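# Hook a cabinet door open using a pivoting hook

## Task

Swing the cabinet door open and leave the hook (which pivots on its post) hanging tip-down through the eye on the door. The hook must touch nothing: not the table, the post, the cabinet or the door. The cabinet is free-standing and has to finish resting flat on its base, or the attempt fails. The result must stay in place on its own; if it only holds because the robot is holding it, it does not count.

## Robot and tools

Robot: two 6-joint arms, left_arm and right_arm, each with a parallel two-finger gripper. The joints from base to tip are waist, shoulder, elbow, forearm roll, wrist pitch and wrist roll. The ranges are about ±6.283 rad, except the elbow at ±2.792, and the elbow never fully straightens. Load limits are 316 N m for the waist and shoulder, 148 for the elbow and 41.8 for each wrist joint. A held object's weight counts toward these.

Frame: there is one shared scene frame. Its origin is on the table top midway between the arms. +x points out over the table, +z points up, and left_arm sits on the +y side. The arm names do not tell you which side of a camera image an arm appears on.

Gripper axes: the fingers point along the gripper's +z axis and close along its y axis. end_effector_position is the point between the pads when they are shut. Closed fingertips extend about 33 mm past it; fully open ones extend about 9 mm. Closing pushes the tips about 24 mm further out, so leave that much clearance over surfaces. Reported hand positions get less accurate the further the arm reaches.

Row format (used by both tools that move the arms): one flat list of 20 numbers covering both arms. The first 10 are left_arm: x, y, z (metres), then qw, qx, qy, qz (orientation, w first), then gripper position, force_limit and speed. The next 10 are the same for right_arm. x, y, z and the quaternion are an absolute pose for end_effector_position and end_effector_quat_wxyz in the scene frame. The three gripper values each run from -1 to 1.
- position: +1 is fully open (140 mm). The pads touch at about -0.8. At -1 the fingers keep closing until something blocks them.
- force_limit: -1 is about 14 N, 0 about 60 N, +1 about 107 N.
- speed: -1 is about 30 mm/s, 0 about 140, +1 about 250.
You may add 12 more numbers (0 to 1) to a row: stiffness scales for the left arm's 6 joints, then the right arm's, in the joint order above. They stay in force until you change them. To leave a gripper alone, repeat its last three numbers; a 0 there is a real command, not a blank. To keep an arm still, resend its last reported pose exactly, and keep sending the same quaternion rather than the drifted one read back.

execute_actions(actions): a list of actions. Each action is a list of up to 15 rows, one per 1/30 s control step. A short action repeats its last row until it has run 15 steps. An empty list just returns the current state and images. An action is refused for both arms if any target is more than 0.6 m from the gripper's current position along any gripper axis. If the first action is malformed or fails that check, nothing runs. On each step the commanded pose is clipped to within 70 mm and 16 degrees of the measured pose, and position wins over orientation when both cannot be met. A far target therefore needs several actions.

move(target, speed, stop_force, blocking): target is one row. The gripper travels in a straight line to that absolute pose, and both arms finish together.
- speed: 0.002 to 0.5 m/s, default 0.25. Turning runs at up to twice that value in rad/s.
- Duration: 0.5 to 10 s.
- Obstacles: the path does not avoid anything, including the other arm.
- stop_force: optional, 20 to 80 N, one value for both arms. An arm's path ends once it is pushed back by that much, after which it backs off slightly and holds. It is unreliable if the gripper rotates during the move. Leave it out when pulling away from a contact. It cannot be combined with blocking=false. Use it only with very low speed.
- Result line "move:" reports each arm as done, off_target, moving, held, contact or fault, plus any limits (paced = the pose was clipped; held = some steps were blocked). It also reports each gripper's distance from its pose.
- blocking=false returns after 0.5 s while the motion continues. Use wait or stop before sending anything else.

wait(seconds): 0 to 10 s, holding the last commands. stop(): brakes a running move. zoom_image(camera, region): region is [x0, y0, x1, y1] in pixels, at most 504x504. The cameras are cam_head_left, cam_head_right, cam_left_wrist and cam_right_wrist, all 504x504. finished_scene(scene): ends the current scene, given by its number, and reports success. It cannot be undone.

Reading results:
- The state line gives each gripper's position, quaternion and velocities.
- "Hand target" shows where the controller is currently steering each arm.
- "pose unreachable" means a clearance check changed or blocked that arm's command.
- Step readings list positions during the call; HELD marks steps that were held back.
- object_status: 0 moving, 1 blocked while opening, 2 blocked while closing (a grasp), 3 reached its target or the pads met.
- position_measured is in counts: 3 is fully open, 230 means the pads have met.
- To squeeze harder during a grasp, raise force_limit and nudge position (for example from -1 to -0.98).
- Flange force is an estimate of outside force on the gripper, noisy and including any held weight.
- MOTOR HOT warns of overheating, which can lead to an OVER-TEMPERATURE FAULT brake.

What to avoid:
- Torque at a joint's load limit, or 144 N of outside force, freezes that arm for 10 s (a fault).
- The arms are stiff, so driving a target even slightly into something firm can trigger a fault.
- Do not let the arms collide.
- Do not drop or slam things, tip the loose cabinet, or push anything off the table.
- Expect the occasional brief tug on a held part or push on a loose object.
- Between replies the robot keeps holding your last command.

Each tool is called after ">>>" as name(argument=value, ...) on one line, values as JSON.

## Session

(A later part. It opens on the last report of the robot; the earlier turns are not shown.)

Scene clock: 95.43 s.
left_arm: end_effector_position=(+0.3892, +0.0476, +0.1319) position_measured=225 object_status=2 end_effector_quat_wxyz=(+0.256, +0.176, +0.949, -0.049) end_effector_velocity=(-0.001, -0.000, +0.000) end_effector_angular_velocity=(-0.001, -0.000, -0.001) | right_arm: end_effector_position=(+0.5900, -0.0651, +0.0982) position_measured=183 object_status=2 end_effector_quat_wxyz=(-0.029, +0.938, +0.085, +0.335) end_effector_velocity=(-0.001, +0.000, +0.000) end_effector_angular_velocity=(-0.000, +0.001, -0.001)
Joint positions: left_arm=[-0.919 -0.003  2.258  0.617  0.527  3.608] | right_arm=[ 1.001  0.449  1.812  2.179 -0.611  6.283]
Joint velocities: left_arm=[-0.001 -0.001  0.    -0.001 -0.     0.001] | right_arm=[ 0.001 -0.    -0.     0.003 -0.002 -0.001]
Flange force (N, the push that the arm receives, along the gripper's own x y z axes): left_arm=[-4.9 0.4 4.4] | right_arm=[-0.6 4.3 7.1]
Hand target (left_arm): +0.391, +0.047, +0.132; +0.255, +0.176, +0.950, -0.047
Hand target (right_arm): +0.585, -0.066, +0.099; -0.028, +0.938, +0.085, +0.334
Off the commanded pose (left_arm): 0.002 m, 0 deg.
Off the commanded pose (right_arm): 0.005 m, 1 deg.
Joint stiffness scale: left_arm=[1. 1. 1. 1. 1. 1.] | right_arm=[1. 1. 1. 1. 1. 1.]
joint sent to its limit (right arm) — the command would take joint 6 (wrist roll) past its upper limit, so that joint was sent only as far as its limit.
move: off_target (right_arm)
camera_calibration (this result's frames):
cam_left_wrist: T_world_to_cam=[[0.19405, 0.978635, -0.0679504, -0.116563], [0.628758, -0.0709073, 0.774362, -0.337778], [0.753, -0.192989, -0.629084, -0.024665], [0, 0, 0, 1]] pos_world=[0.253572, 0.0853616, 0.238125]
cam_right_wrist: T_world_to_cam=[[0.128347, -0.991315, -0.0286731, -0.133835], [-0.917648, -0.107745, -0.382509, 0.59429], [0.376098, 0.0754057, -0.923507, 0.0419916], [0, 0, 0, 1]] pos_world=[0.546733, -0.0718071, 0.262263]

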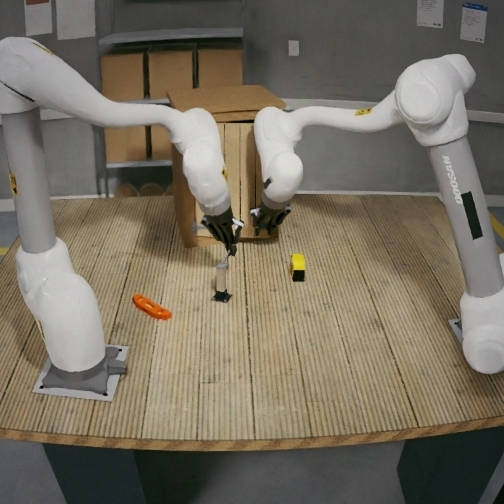

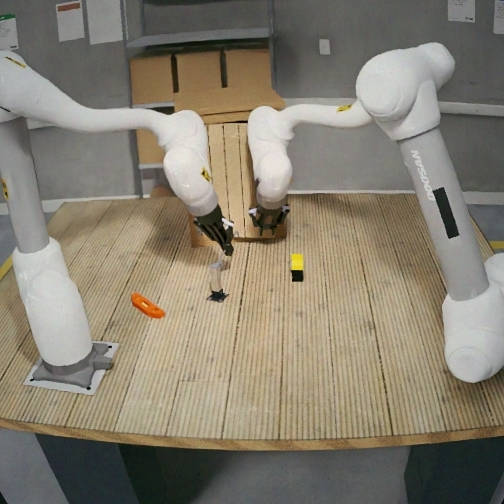

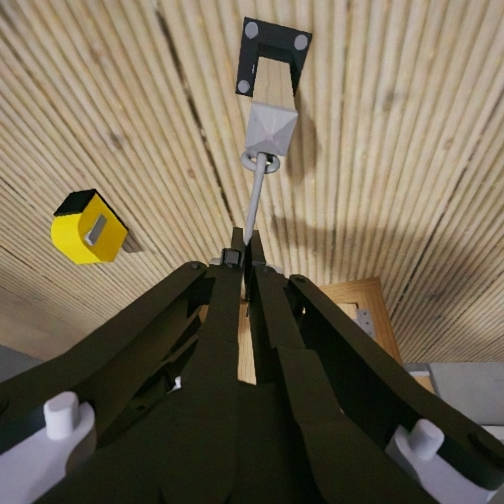

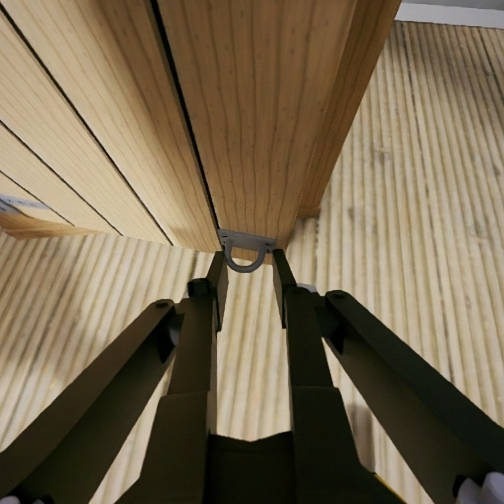

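>>> move(target=[0.391,0.047,0.132,0.255,0.176,0.95,-0.047,-1,-0.5,0,0.55,-0.06,0.099,-0.04,0.936,0.11,0.33,-1,-0.3,-0.8], speed=0.04)

>>> move(target=[0.391,0.047,0.132,0.255,0.176,0.95,-0.047,-1,-0.5,0,0.55,-0.06,0.099,-0.04,0.936,0.11,0.33,-0.2,-0.3,0])

>>> move(target=[0.391,0.047,0.132,0.255,0.176,0.95,-0.047,-1,-0.5,0,0.51,-0.1,0.15,-0.06,0.926,0.164,0.337,-0.2,-0.3,0], speed=0.1)

>>> move(target=[0.391,0.047,0.132,0.255,0.176,0.95,-0.047,-1,-0.5,0,0.51,-0.24,0.22,-0.178,0.821,0.383,0.383,-0.2,-0.3,0], speed=0.2)

>>> move(target=[0.391,0.047,0.132,0.255,0.176,0.95,-0.047,-1,-0.5,0,0.565,-0.19,0.22,-0.258,0.719,0.552,0.335,-0.2,-0.3,0], speed=0.2)

Scene clock: 108.77 s.
left_arm: end_effector_position=(+0.3892, +0.0476, +0.1319) position_measured=225 object_status=2 end_effector_quat_wxyz=(+0.256, +0.176, +0.949, -0.049) end_effector_velocity=(+0.001, -0.000, +0.000) end_effector_angular_velocity=(+0.000, -0.000, +0.000) | right_arm: end_effector_position=(+0.5542, -0.0607, +0.0994) position_measured=232 object_status=3 end_effector_quat_wxyz=(-0.037, +0.937, +0.106, +0.330) end_effector_velocity=(-0.003, +0.001, +0.000) end_effector_angular_velocity=(+0.002, +0.001, +0.002)
Joint positions: left_arm=[-0.919 -0.003  2.258  0.617  0.527  3.608] | right_arm=[ 1.037  0.42   1.851  2.179 -0.595  6.283]
Joint velocities: left_arm=[ 0.001  0.001 -0.001 -0.     0.     0.001] | right_arm=[ 0.003 -0.002  0.002  0.001  0.001  0.001]
Flange force (N, the push that the arm receives, along the gripper's own x y z axes): left_arm=[-4.3 -0.5 6.4] | right_arm=[-1.6 -2.5 -1.8]
Hand target (left_arm): +0.391, +0.047, +0.132; +0.255, +0.176, +0.950, -0.047
Hand target (right_arm): +0.550, -0.060, +0.099; -0.040, +0.937, +0.110, +0.330
Off the commanded pose (left_arm): 0.002 m, 0 deg.
Off the commanded pose (right_arm): 0.004 m, 1 deg.
Joint stiffness scale: left_arm=[1. 1. 1. 1. 1. 1.] | right_arm=[1. 1. 1. 1. 1. 1.]
move: off_target (right_arm)
camera_calibration (this result's frames):
cam_left_wrist: T_world_to_cam=[[0.19405, 0.978635, -0.0679506, -0.116563], [0.628758, -0.0709071, 0.774362, -0.337778], [0.753, -0.192989, -0.629084, -0.024665], [0, 0, 0, 1]] pos_world=[0.253572, 0.0853616, 0.238125]
cam_right_wrist: T_world_to_cam=[[0.172515, -0.984479, -0.0322542, -0.148613], [-0.91498, -0.148039, -0.375362, 0.557671], [0.364761, 0.0942677, -0.926317, 0.0639521], [0, 0, 0, 1]] pos_world=[0.512569, -0.0697784, 0.263775]

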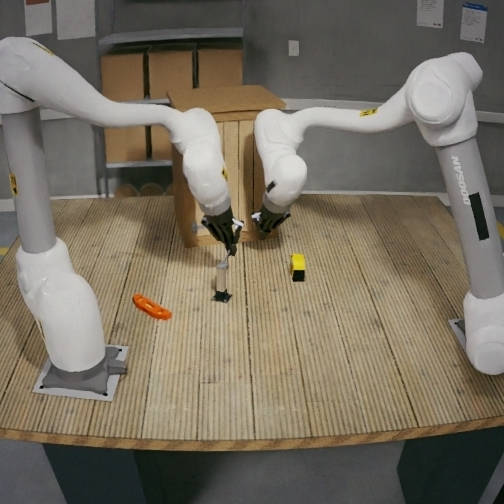

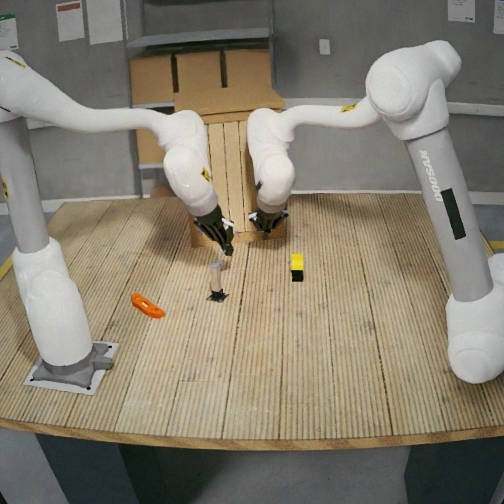

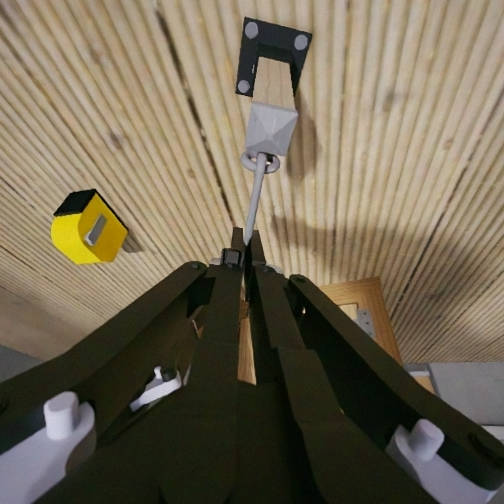

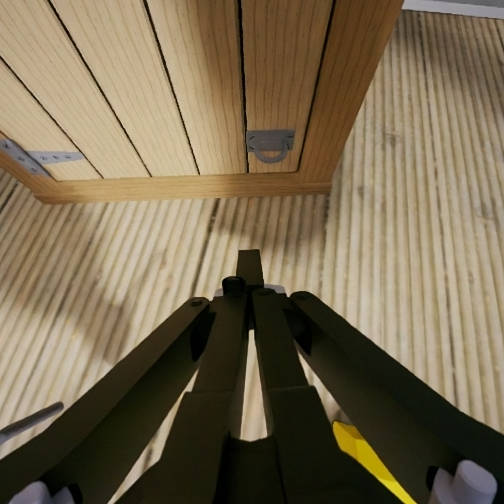

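Scene clock: 109.47 s.
left_arm: end_effector_position=(+0.3892, +0.0476, +0.1319) position_measured=225 object_status=2 end_effector_quat_wxyz=(+0.256, +0.176, +0.949, -0.049) end_effector_velocity=(+0.000, -0.001, +0.000) end_effector_angular_velocity=(-0.001, -0.001, -0.002) | right_arm: end_effector_position=(+0.5540, -0.0608, +0.0993) position_measured=154 object_status=3 end_effector_quat_wxyz=(-0.037, +0.937, +0.106, +0.330) end_effector_velocity=(+0.001, -0.000, +0.001) end_effector_angular_velocity=(+0.001, -0.001, -0.000)
Joint positions: left_arm=[-0.919 -0.003  2.258  0.617  0.527  3.608] | right_arm=[ 1.037  0.42   1.851  2.179 -0.595  6.283]
Joint velocities: left_arm=[ 0.001  0.    -0.    -0.    -0.002  0.002] | right_arm=[-0.001 -0.001  0.    -0.     0.    -0.   ]
Flange force (N, the push that the arm receives, along the gripper's own x y z axes): left_arm=[-6.0 0.0 5.9] | right_arm=[-0.5 -0.5 -4.7]
Hand target (left_arm): +0.391, +0.047, +0.132; +0.255, +0.176, +0.950, -0.047
Hand target (right_arm): +0.550, -0.060, +0.099; -0.040, +0.937, +0.110, +0.330
Off the commanded pose (left_arm): 0.002 m, 0 deg.
Off the commanded pose (right_arm): 0.004 m, 1 deg.
Joint stiffness scale: left_arm=[1. 1. 1. 1. 1. 1.] | right_arm=[1. 1. 1. 1. 1. 1.]
move: off_target (right_arm)
camera_calibration (this result's frames):
cam_left_wrist: T_world_to_cam=[[0.19405, 0.978636, -0.0679501, -0.116563], [0.628758, -0.0709073, 0.774361, -0.337778], [0.752999, -0.192989, -0.629084, -0.0246652], [0, 0, 0, 1]] pos_world=[0.253572, 0.0853617, 0.238125]
cam_right_wrist: T_world_to_cam=[[0.172616, -0.984463, -0.0321807, -0.148755], [-0.914996, -0.148169, -0.37527, 0.557501], [0.364671, 0.094223, -0.926357, 0.0640192], [0, 0, 0, 1]] pos_world=[0.512443, -0.0698713, 0.263731]

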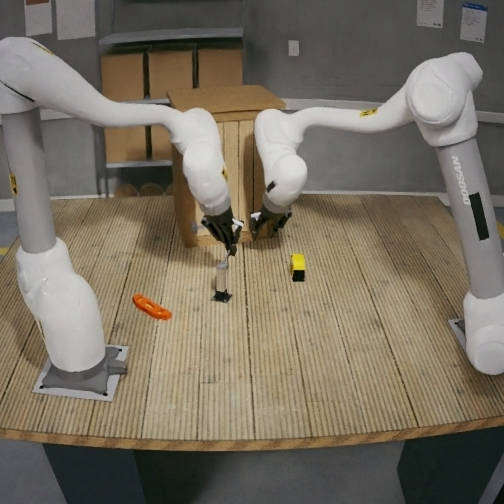

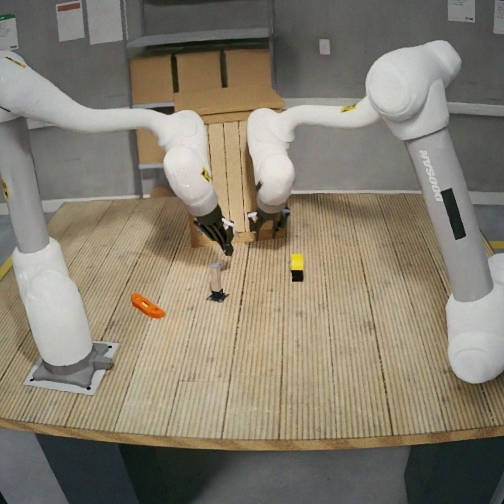

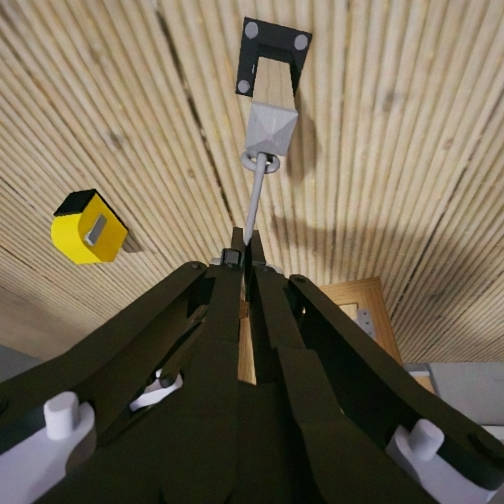

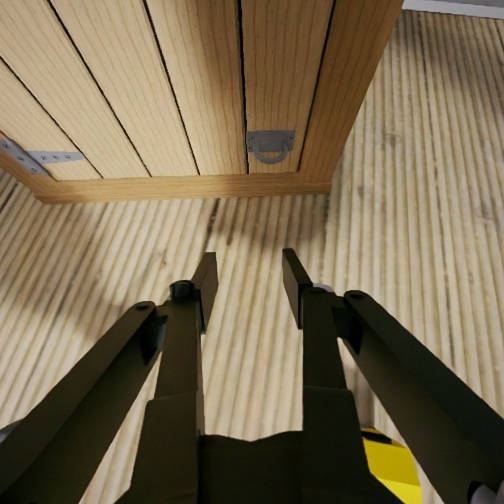

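Scene clock: 110.67 s.
left_arm: end_effector_position=(+0.3892, +0.0476, +0.1319) position_measured=225 object_status=2 end_effector_quat_wxyz=(+0.256, +0.176, +0.949, -0.049) end_effector_velocity=(+0.001, +0.000, +0.000) end_effector_angular_velocity=(-0.001, -0.000, +0.002) | right_arm: end_effector_position=(+0.5150, -0.1001, +0.1515) position_measured=154 object_status=3 end_effector_quat_wxyz=(-0.057, +0.925, +0.161, +0.339) end_effector_velocity=(-0.000, -0.003, -0.001) end_effector_angular_velocity=(-0.003, +0.002, +0.002)
Joint positions: left_arm=[-0.919 -0.003  2.258  0.617  0.527  3.608] | right_arm=[ 1.039  0.27   1.965  2.189 -0.544  6.166]
Joint velocities: left_arm=[ 0.001 -0.    -0.     0.    -0.    -0.001] | right_arm=[-0.002 -0.002  0.003  0.004  0.002 -0.008]
Flange force (N, the push that the arm receives, along the gripper's own x y z axes): left_arm=[-4.8 -0.6 5.7] | right_arm=[-0.8 -3.3 0.0]
Hand target (left_arm): +0.391, +0.047, +0.132; +0.255, +0.176, +0.950, -0.047
Hand target (right_arm): +0.510, -0.100, +0.150; -0.060, +0.925, +0.164, +0.337
Off the commanded pose (left_arm): 0.002 m, 0 deg.
Off the commanded pose (right_arm): 0.005 m, 1 deg.
Joint stiffness scale: left_arm=[1. 1. 1. 1. 1. 1.] | right_arm=[1. 1. 1. 1. 1. 1.]
move: off_target (right_arm)
camera_calibration (this result's frames):
cam_left_wrist: T_world_to_cam=[[0.19405, 0.978635, -0.0679505, -0.116563], [0.628758, -0.0709071, 0.774362, -0.337778], [0.752999, -0.192989, -0.629084, -0.0246652], [0, 0, 0, 1]] pos_world=[0.253572, 0.0853615, 0.238125]
cam_right_wrist: T_world_to_cam=[[0.288654, -0.956992, -0.0290743, -0.23652], [-0.881818, -0.253906, -0.397401, 0.511253], [0.372928, 0.14035, -0.917184, 0.129251], [0, 0, 0, 1]] pos_world=[0.470904, -0.114677, 0.314842]

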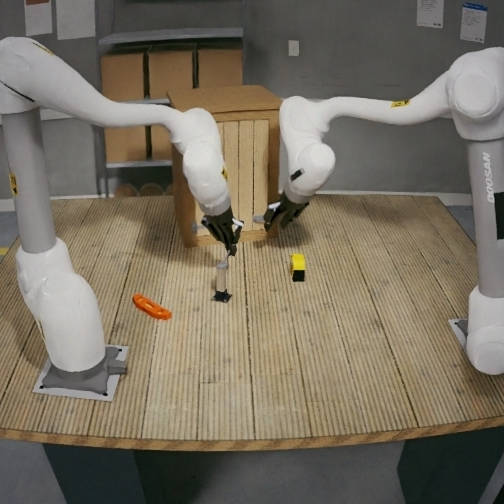

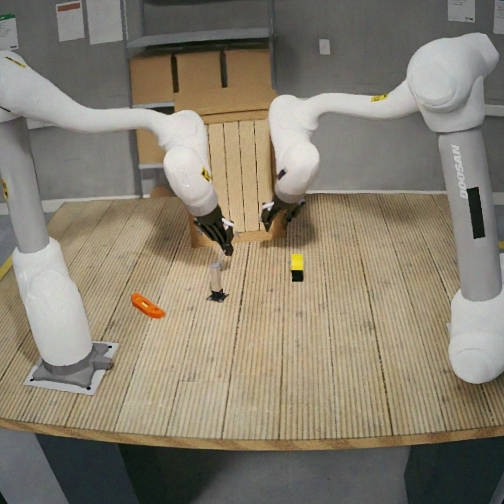

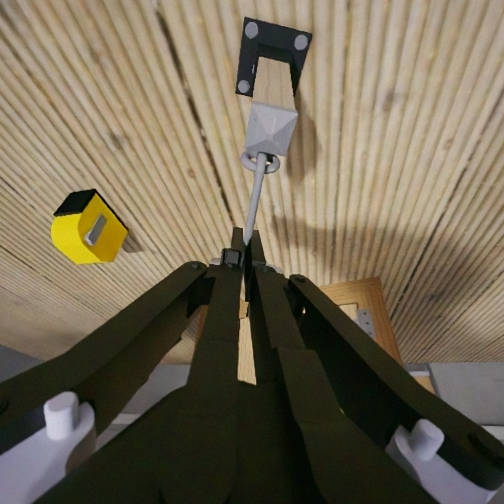

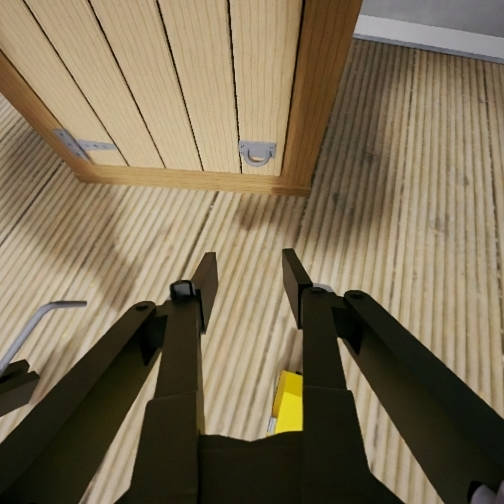

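Scene clock: 113.33 s.
left_arm: end_effector_position=(+0.3892, +0.0476, +0.1319) position_measured=225 object_status=2 end_effector_quat_wxyz=(+0.256, +0.176, +0.949, -0.049) end_effector_velocity=(+0.000, +0.001, -0.000) end_effector_angular_velocity=(+0.002, -0.000, +0.000) | right_arm: end_effector_position=(+0.5076, -0.2424, +0.2133) position_measured=154 object_status=3 end_effector_quat_wxyz=(-0.179, +0.819, +0.381, +0.391) end_effector_velocity=(-0.001, +0.001, +0.001) end_effector_angular_velocity=(-0.002, +0.014, +0.013)
Joint positions: left_arm=[-0.919 -0.003  2.258  0.617  0.527  3.608] | right_arm=[ 0.647 -0.052  2.296  1.447  0.161  6.27 ]
Joint velocities: left_arm=[ 0.     0.    -0.     0.001  0.001  0.001] | right_arm=[-0.009  0.001 -0.009 -0.116  0.024  0.109]
Flange force (N, the push that the arm receives, along the gripper's own x y z axes): left_arm=[-5.3 -0.1 5.5] | right_arm=no reading
Hand target (left_arm): +0.391, +0.047, +0.132; +0.255, +0.176, +0.950, -0.047
Hand target (right_arm): +0.510, -0.240, +0.219; -0.182, +0.817, +0.382, +0.393
Off the commanded pose (left_arm): 0.002 m, 0 deg.
Off the commanded pose (right_arm): 0.008 m, 1 deg.
Joint stiffness scale: left_arm=[1. 1. 1. 1. 1. 1.] | right_arm=[1. 1. 1. 1. 1. 1.]
joint sent to its limit (right arm) — the command would take joint 6 (wrist roll) past its upper limit, so that joint was sent only as far as its limit.
move: off_target (right_arm)
camera_calibration (this result's frames):
cam_left_wrist: T_world_to_cam=[[0.19405, 0.978636, -0.0679503, -0.116563], [0.628758, -0.0709071, 0.774361, -0.337778], [0.752999, -0.192989, -0.629084, -0.0246652], [0, 0, 0, 1]] pos_world=[0.253572, 0.0853616, 0.238125]
cam_right_wrist: T_world_to_cam=[[0.735063, -0.677007, -0.0366746, -0.525831], [-0.576162, -0.595228, -0.560126, 0.289943], [0.357379, 0.432858, -0.827595, 0.268329], [0, 0, 0, 1]] pos_world=[0.457677, -0.299558, 0.365188]

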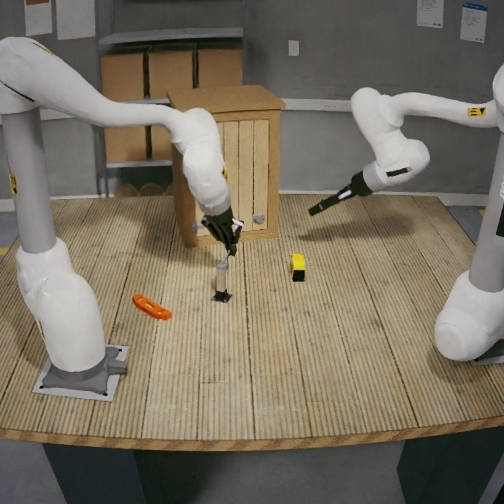

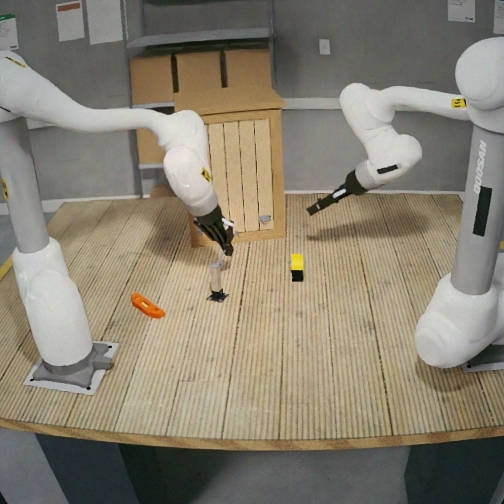

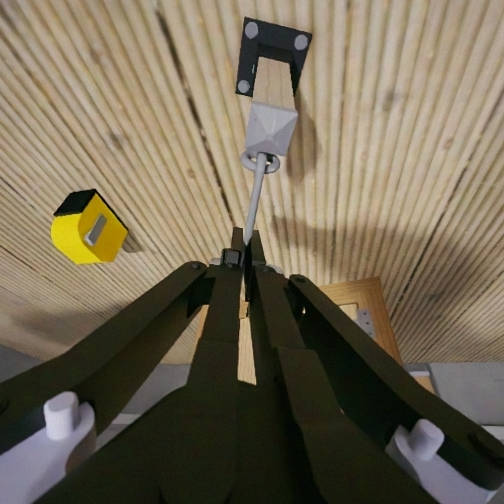

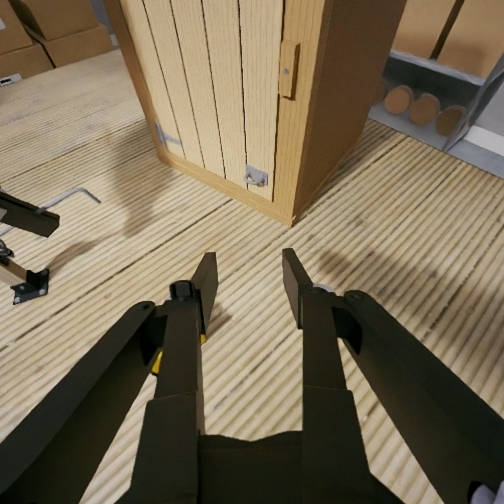

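Scene clock: 114.90 s.
left_arm: end_effector_position=(+0.3892, +0.0476, +0.1319) position_measured=225 object_status=2 end_effector_quat_wxyz=(+0.256, +0.176, +0.949, -0.049) end_effector_velocity=(+0.000, +0.000, +0.000) end_effector_angular_velocity=(-0.000, -0.000, +0.001) | right_arm: end_effector_position=(+0.5626, -0.1910, +0.2184) position_measured=154 object_status=3 end_effector_quat_wxyz=(-0.257, +0.721, +0.549, +0.335) end_effector_velocity=(-0.000, +0.002, -0.001) end_effector_angular_velocity=(-0.001, +0.003, +0.011)
Joint positions: left_arm=[-0.919 -0.003  2.258  0.617  0.527  3.608] | right_arm=[0.472 0.135 2.077 1.222 0.638 6.107]
Joint velocities: left_arm=[ 0.001 -0.001 -0.    -0.001  0.     0.001] | right_arm=[-0.     0.006 -0.006 -0.006  0.01   0.   ]
Flange force (N, the push that the arm receives, along the gripper's own x y z axes): left_arm=[-7.2 0.6 5.6] | right_arm=[1.0 0.6 6.4]
Hand target (left_arm): +0.391, +0.047, +0.132; +0.255, +0.176, +0.950, -0.047
Hand target (right_arm): +0.565, -0.190, +0.220; -0.258, +0.719, +0.552, +0.335
Off the commanded pose (left_arm): 0.002 m, 0 deg.
Off the commanded pose (right_arm): 0.003 m, 0 deg.
Joint stiffness scale: left_arm=[1. 1. 1. 1. 1. 1.] | right_arm=[1. 1. 1. 1. 1. 1.]
move: done
camera_calibration (this result's frames):
cam_left_wrist: T_world_to_cam=[[0.19405, 0.978636, -0.0679504, -0.116563], [0.628758, -0.070907, 0.774361, -0.337778], [0.752999, -0.192989, -0.629084, -0.0246652], [0, 0, 0, 1]] pos_world=[0.253572, 0.0853615, 0.238125]
cam_right_wrist: T_world_to_cam=[[0.950764, -0.30685, -0.0434883, -0.58038], [-0.279825, -0.789642, -0.546044, 0.148169], [0.133213, 0.531328, -0.836627, 0.377582], [0, 0, 0, 1]] pos_world=[0.542967, -0.261709, 0.371562]

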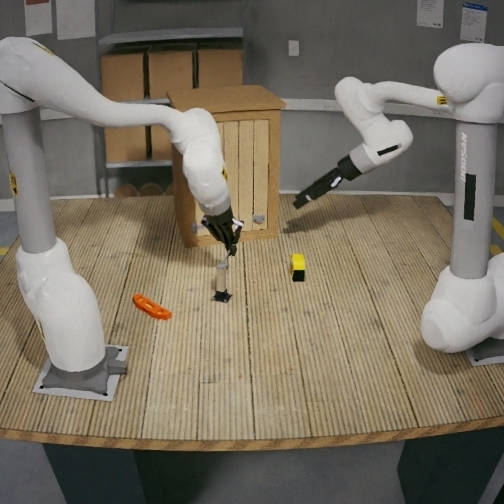

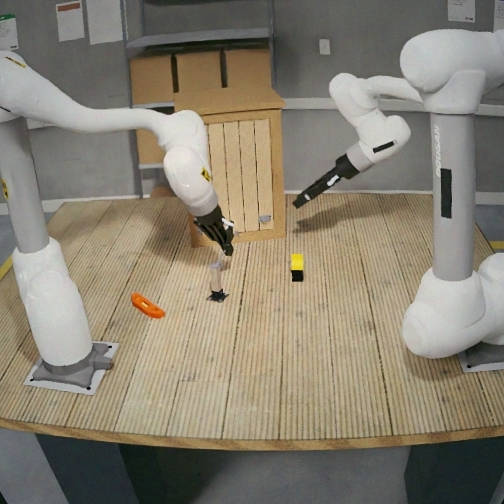

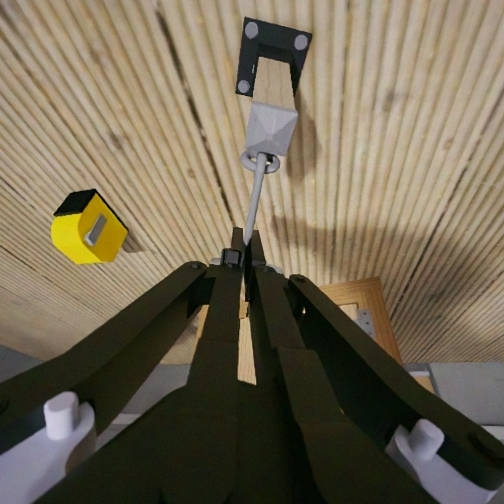

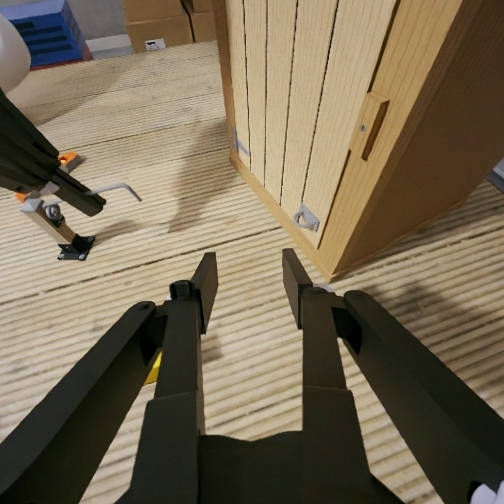

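>>> move(target=[0.391,0.047,0.132,0.255,0.176,0.95,-0.047,-1,-0.5,0,0.58,-0.075,0.105,-0.045,0.932,0.123,0.339,-0.1,-0.3,0], speed=0.2)

>>> move(target=[0.391,0.047,0.132,0.255,0.176,0.95,-0.047,-1,-0.5,0,0.664,-0.059,0.099,-0.045,0.932,0.123,0.339,-0.1,-0.3,0], speed=0.05)

Scene clock: 123.00 s.
left_arm: end_effector_position=(+0.3892, +0.0476, +0.1319) position_measured=225 object_status=2 end_effector_quat_wxyz=(+0.256, +0.176, +0.949, -0.049) end_effector_velocity=(-0.001, -0.001, -0.000) end_effector_angular_velocity=(-0.000, +0.001, -0.002) | right_arm: end_effector_position=(+0.5798, -0.0771, +0.1048) position_measured=141 object_status=3 end_effector_quat_wxyz=(-0.047, +0.931, +0.126, +0.339) end_effector_velocity=(+0.001, +0.001, +0.001) end_effector_angular_velocity=(-0.001, +0.001, -0.014)
Joint positions: left_arm=[-0.919 -0.003  2.258  0.617  0.527  3.608] | right_arm=[ 0.987  0.402  1.877  2.132 -0.529  6.254]
Joint velocities: left_arm=[-0.002  0.     0.    -0.001 -0.     0.   ] | right_arm=[ 0.003  0.004 -0.008  0.007 -0.014  0.004]
Flange force (N, the push that the arm receives, along the gripper's own x y z axes): left_arm=[-5.9 0.7 8.3] | right_arm=[-0.5 -0.6 -3.5]
Hand target (left_arm): +0.391, +0.047, +0.132; +0.255, +0.176, +0.950, -0.047
Hand target (right_arm): +0.580, -0.075, +0.105; -0.045, +0.932, +0.123, +0.339
Off the commanded pose (left_arm): 0.002 m, 0 deg.
Off the commanded pose (right_arm): 0.002 m, 0 deg.
Joint stiffness scale: left_arm=[1. 1. 1. 1. 1. 1.] | right_arm=[1. 1. 1. 1. 1. 1.]
move: done
camera_calibration (this result's frames):
cam_left_wrist: T_world_to_cam=[[0.194051, 0.978635, -0.0679542, -0.116562], [0.628757, -0.0709047, 0.774362, -0.337778], [0.753, -0.192993, -0.629083, -0.0246655], [0, 0, 0, 1]] pos_world=[0.253573, 0.085361, 0.238125]
cam_right_wrist: T_world_to_cam=[[0.217728, -0.97541, -0.0342073, -0.194256], [-0.899711, -0.186999, -0.394401, 0.570859], [0.378306, 0.116649, -0.918302, 0.0541656], [0, 0, 0, 1]] pos_world=[0.535412, -0.0890471, 0.268243]

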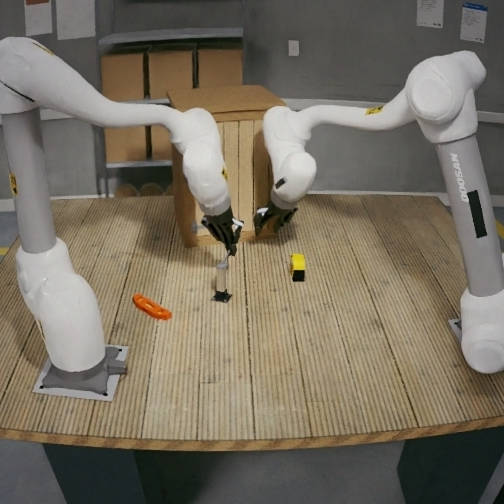

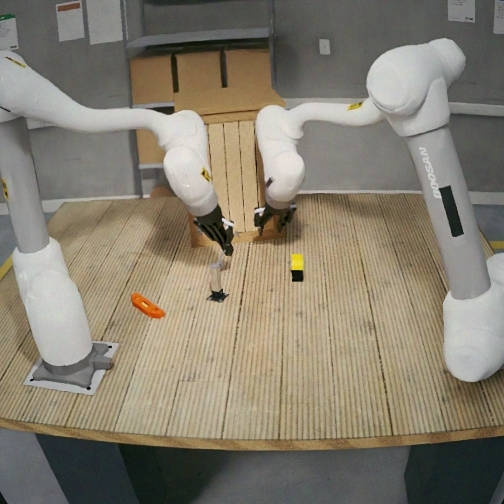

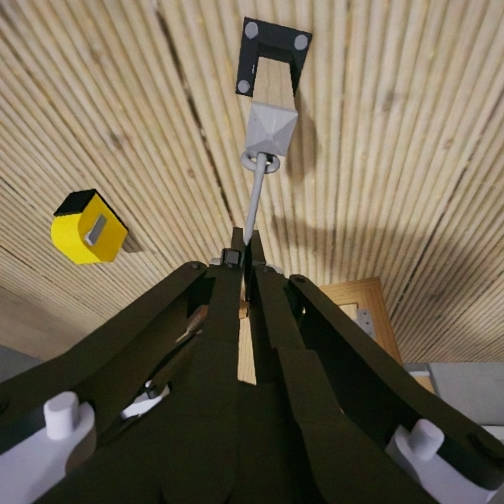

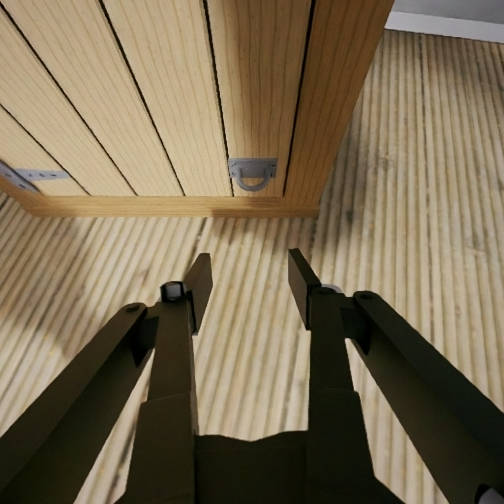

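Scene clock: 125.10 s.
left_arm: end_effector_position=(+0.3892, +0.0476, +0.1319) position_measured=225 object_status=2 end_effector_quat_wxyz=(+0.256, +0.176, +0.949, -0.049) end_effector_velocity=(+0.000, -0.001, +0.000) end_effector_angular_velocity=(-0.002, -0.000, -0.001) | right_arm: end_effector_position=(+0.6604, -0.0626, +0.0984) position_measured=141 object_status=3 end_effector_quat_wxyz=(-0.041, +0.932, +0.124, +0.339) end_effector_velocity=(+0.003, -0.001, +0.001) end_effector_angular_velocity=(-0.001, -0.001, -0.000)
Joint positions: left_arm=[-0.919 -0.003  2.258  0.617  0.527  3.608] | right_arm=[ 0.908  0.484  1.759  2.196 -0.512  6.123]
Joint velocities: left_arm=[ 0.    -0.    -0.    -0.    -0.002  0.001] | right_arm=[-0.004  0.001 -0.003  0.001 -0.    -0.006]
Flange force (N, the push that the arm receives, along the gripper's own x y z axes): left_arm=[-5.4 -2.0 7.9] | right_arm=[-1.9 -1.3 -1.8]
Hand target (left_arm): +0.391, +0.047, +0.132; +0.255, +0.176, +0.950, -0.047
Hand target (right_arm): +0.664, -0.059, +0.099; -0.045, +0.932, +0.123, +0.339
Off the commanded pose (left_arm): 0.002 m, 0 deg.
Off the commanded pose (right_arm): 0.005 m, 0 deg.
Joint stiffness scale: left_arm=[1. 1. 1. 1. 1. 1.] | right_arm=[1. 1. 1. 1. 1. 1.]
move: off_target (right_arm)
camera_calibration (this result's frames):
cam_left_wrist: T_world_to_cam=[[0.194051, 0.978635, -0.067954, -0.116562], [0.628757, -0.0709049, 0.774362, -0.337778], [0.752999, -0.192992, -0.629083, -0.0246654], [0, 0, 0, 1]] pos_world=[0.253573, 0.0853611, 0.238125]
cam_right_wrist: T_world_to_cam=[[0.20968, -0.977457, -0.0247349, -0.19366], [-0.901208, -0.183386, -0.392676, 0.644617], [0.379288, 0.104627, -0.919344, 0.0148376], [0, 0, 0, 1]] pos_world=[0.615913, -0.0726328, 0.261976]

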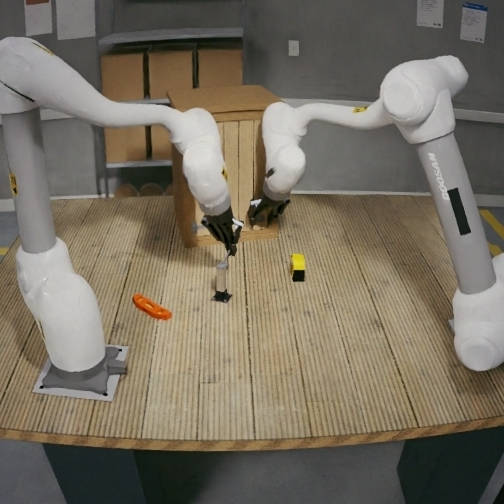

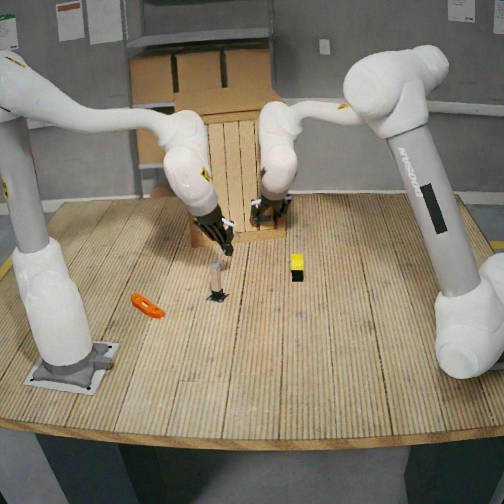

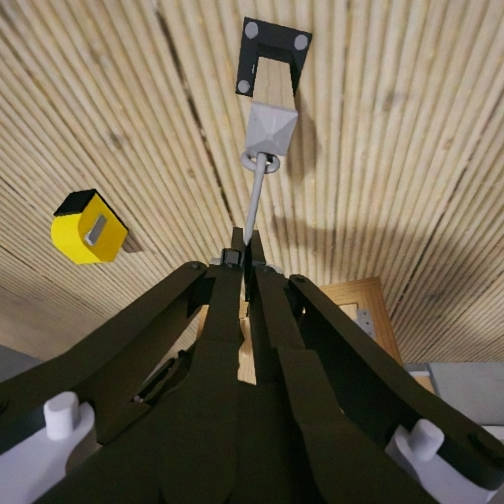

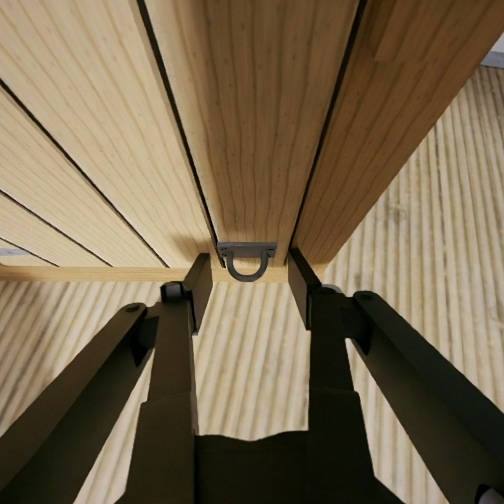

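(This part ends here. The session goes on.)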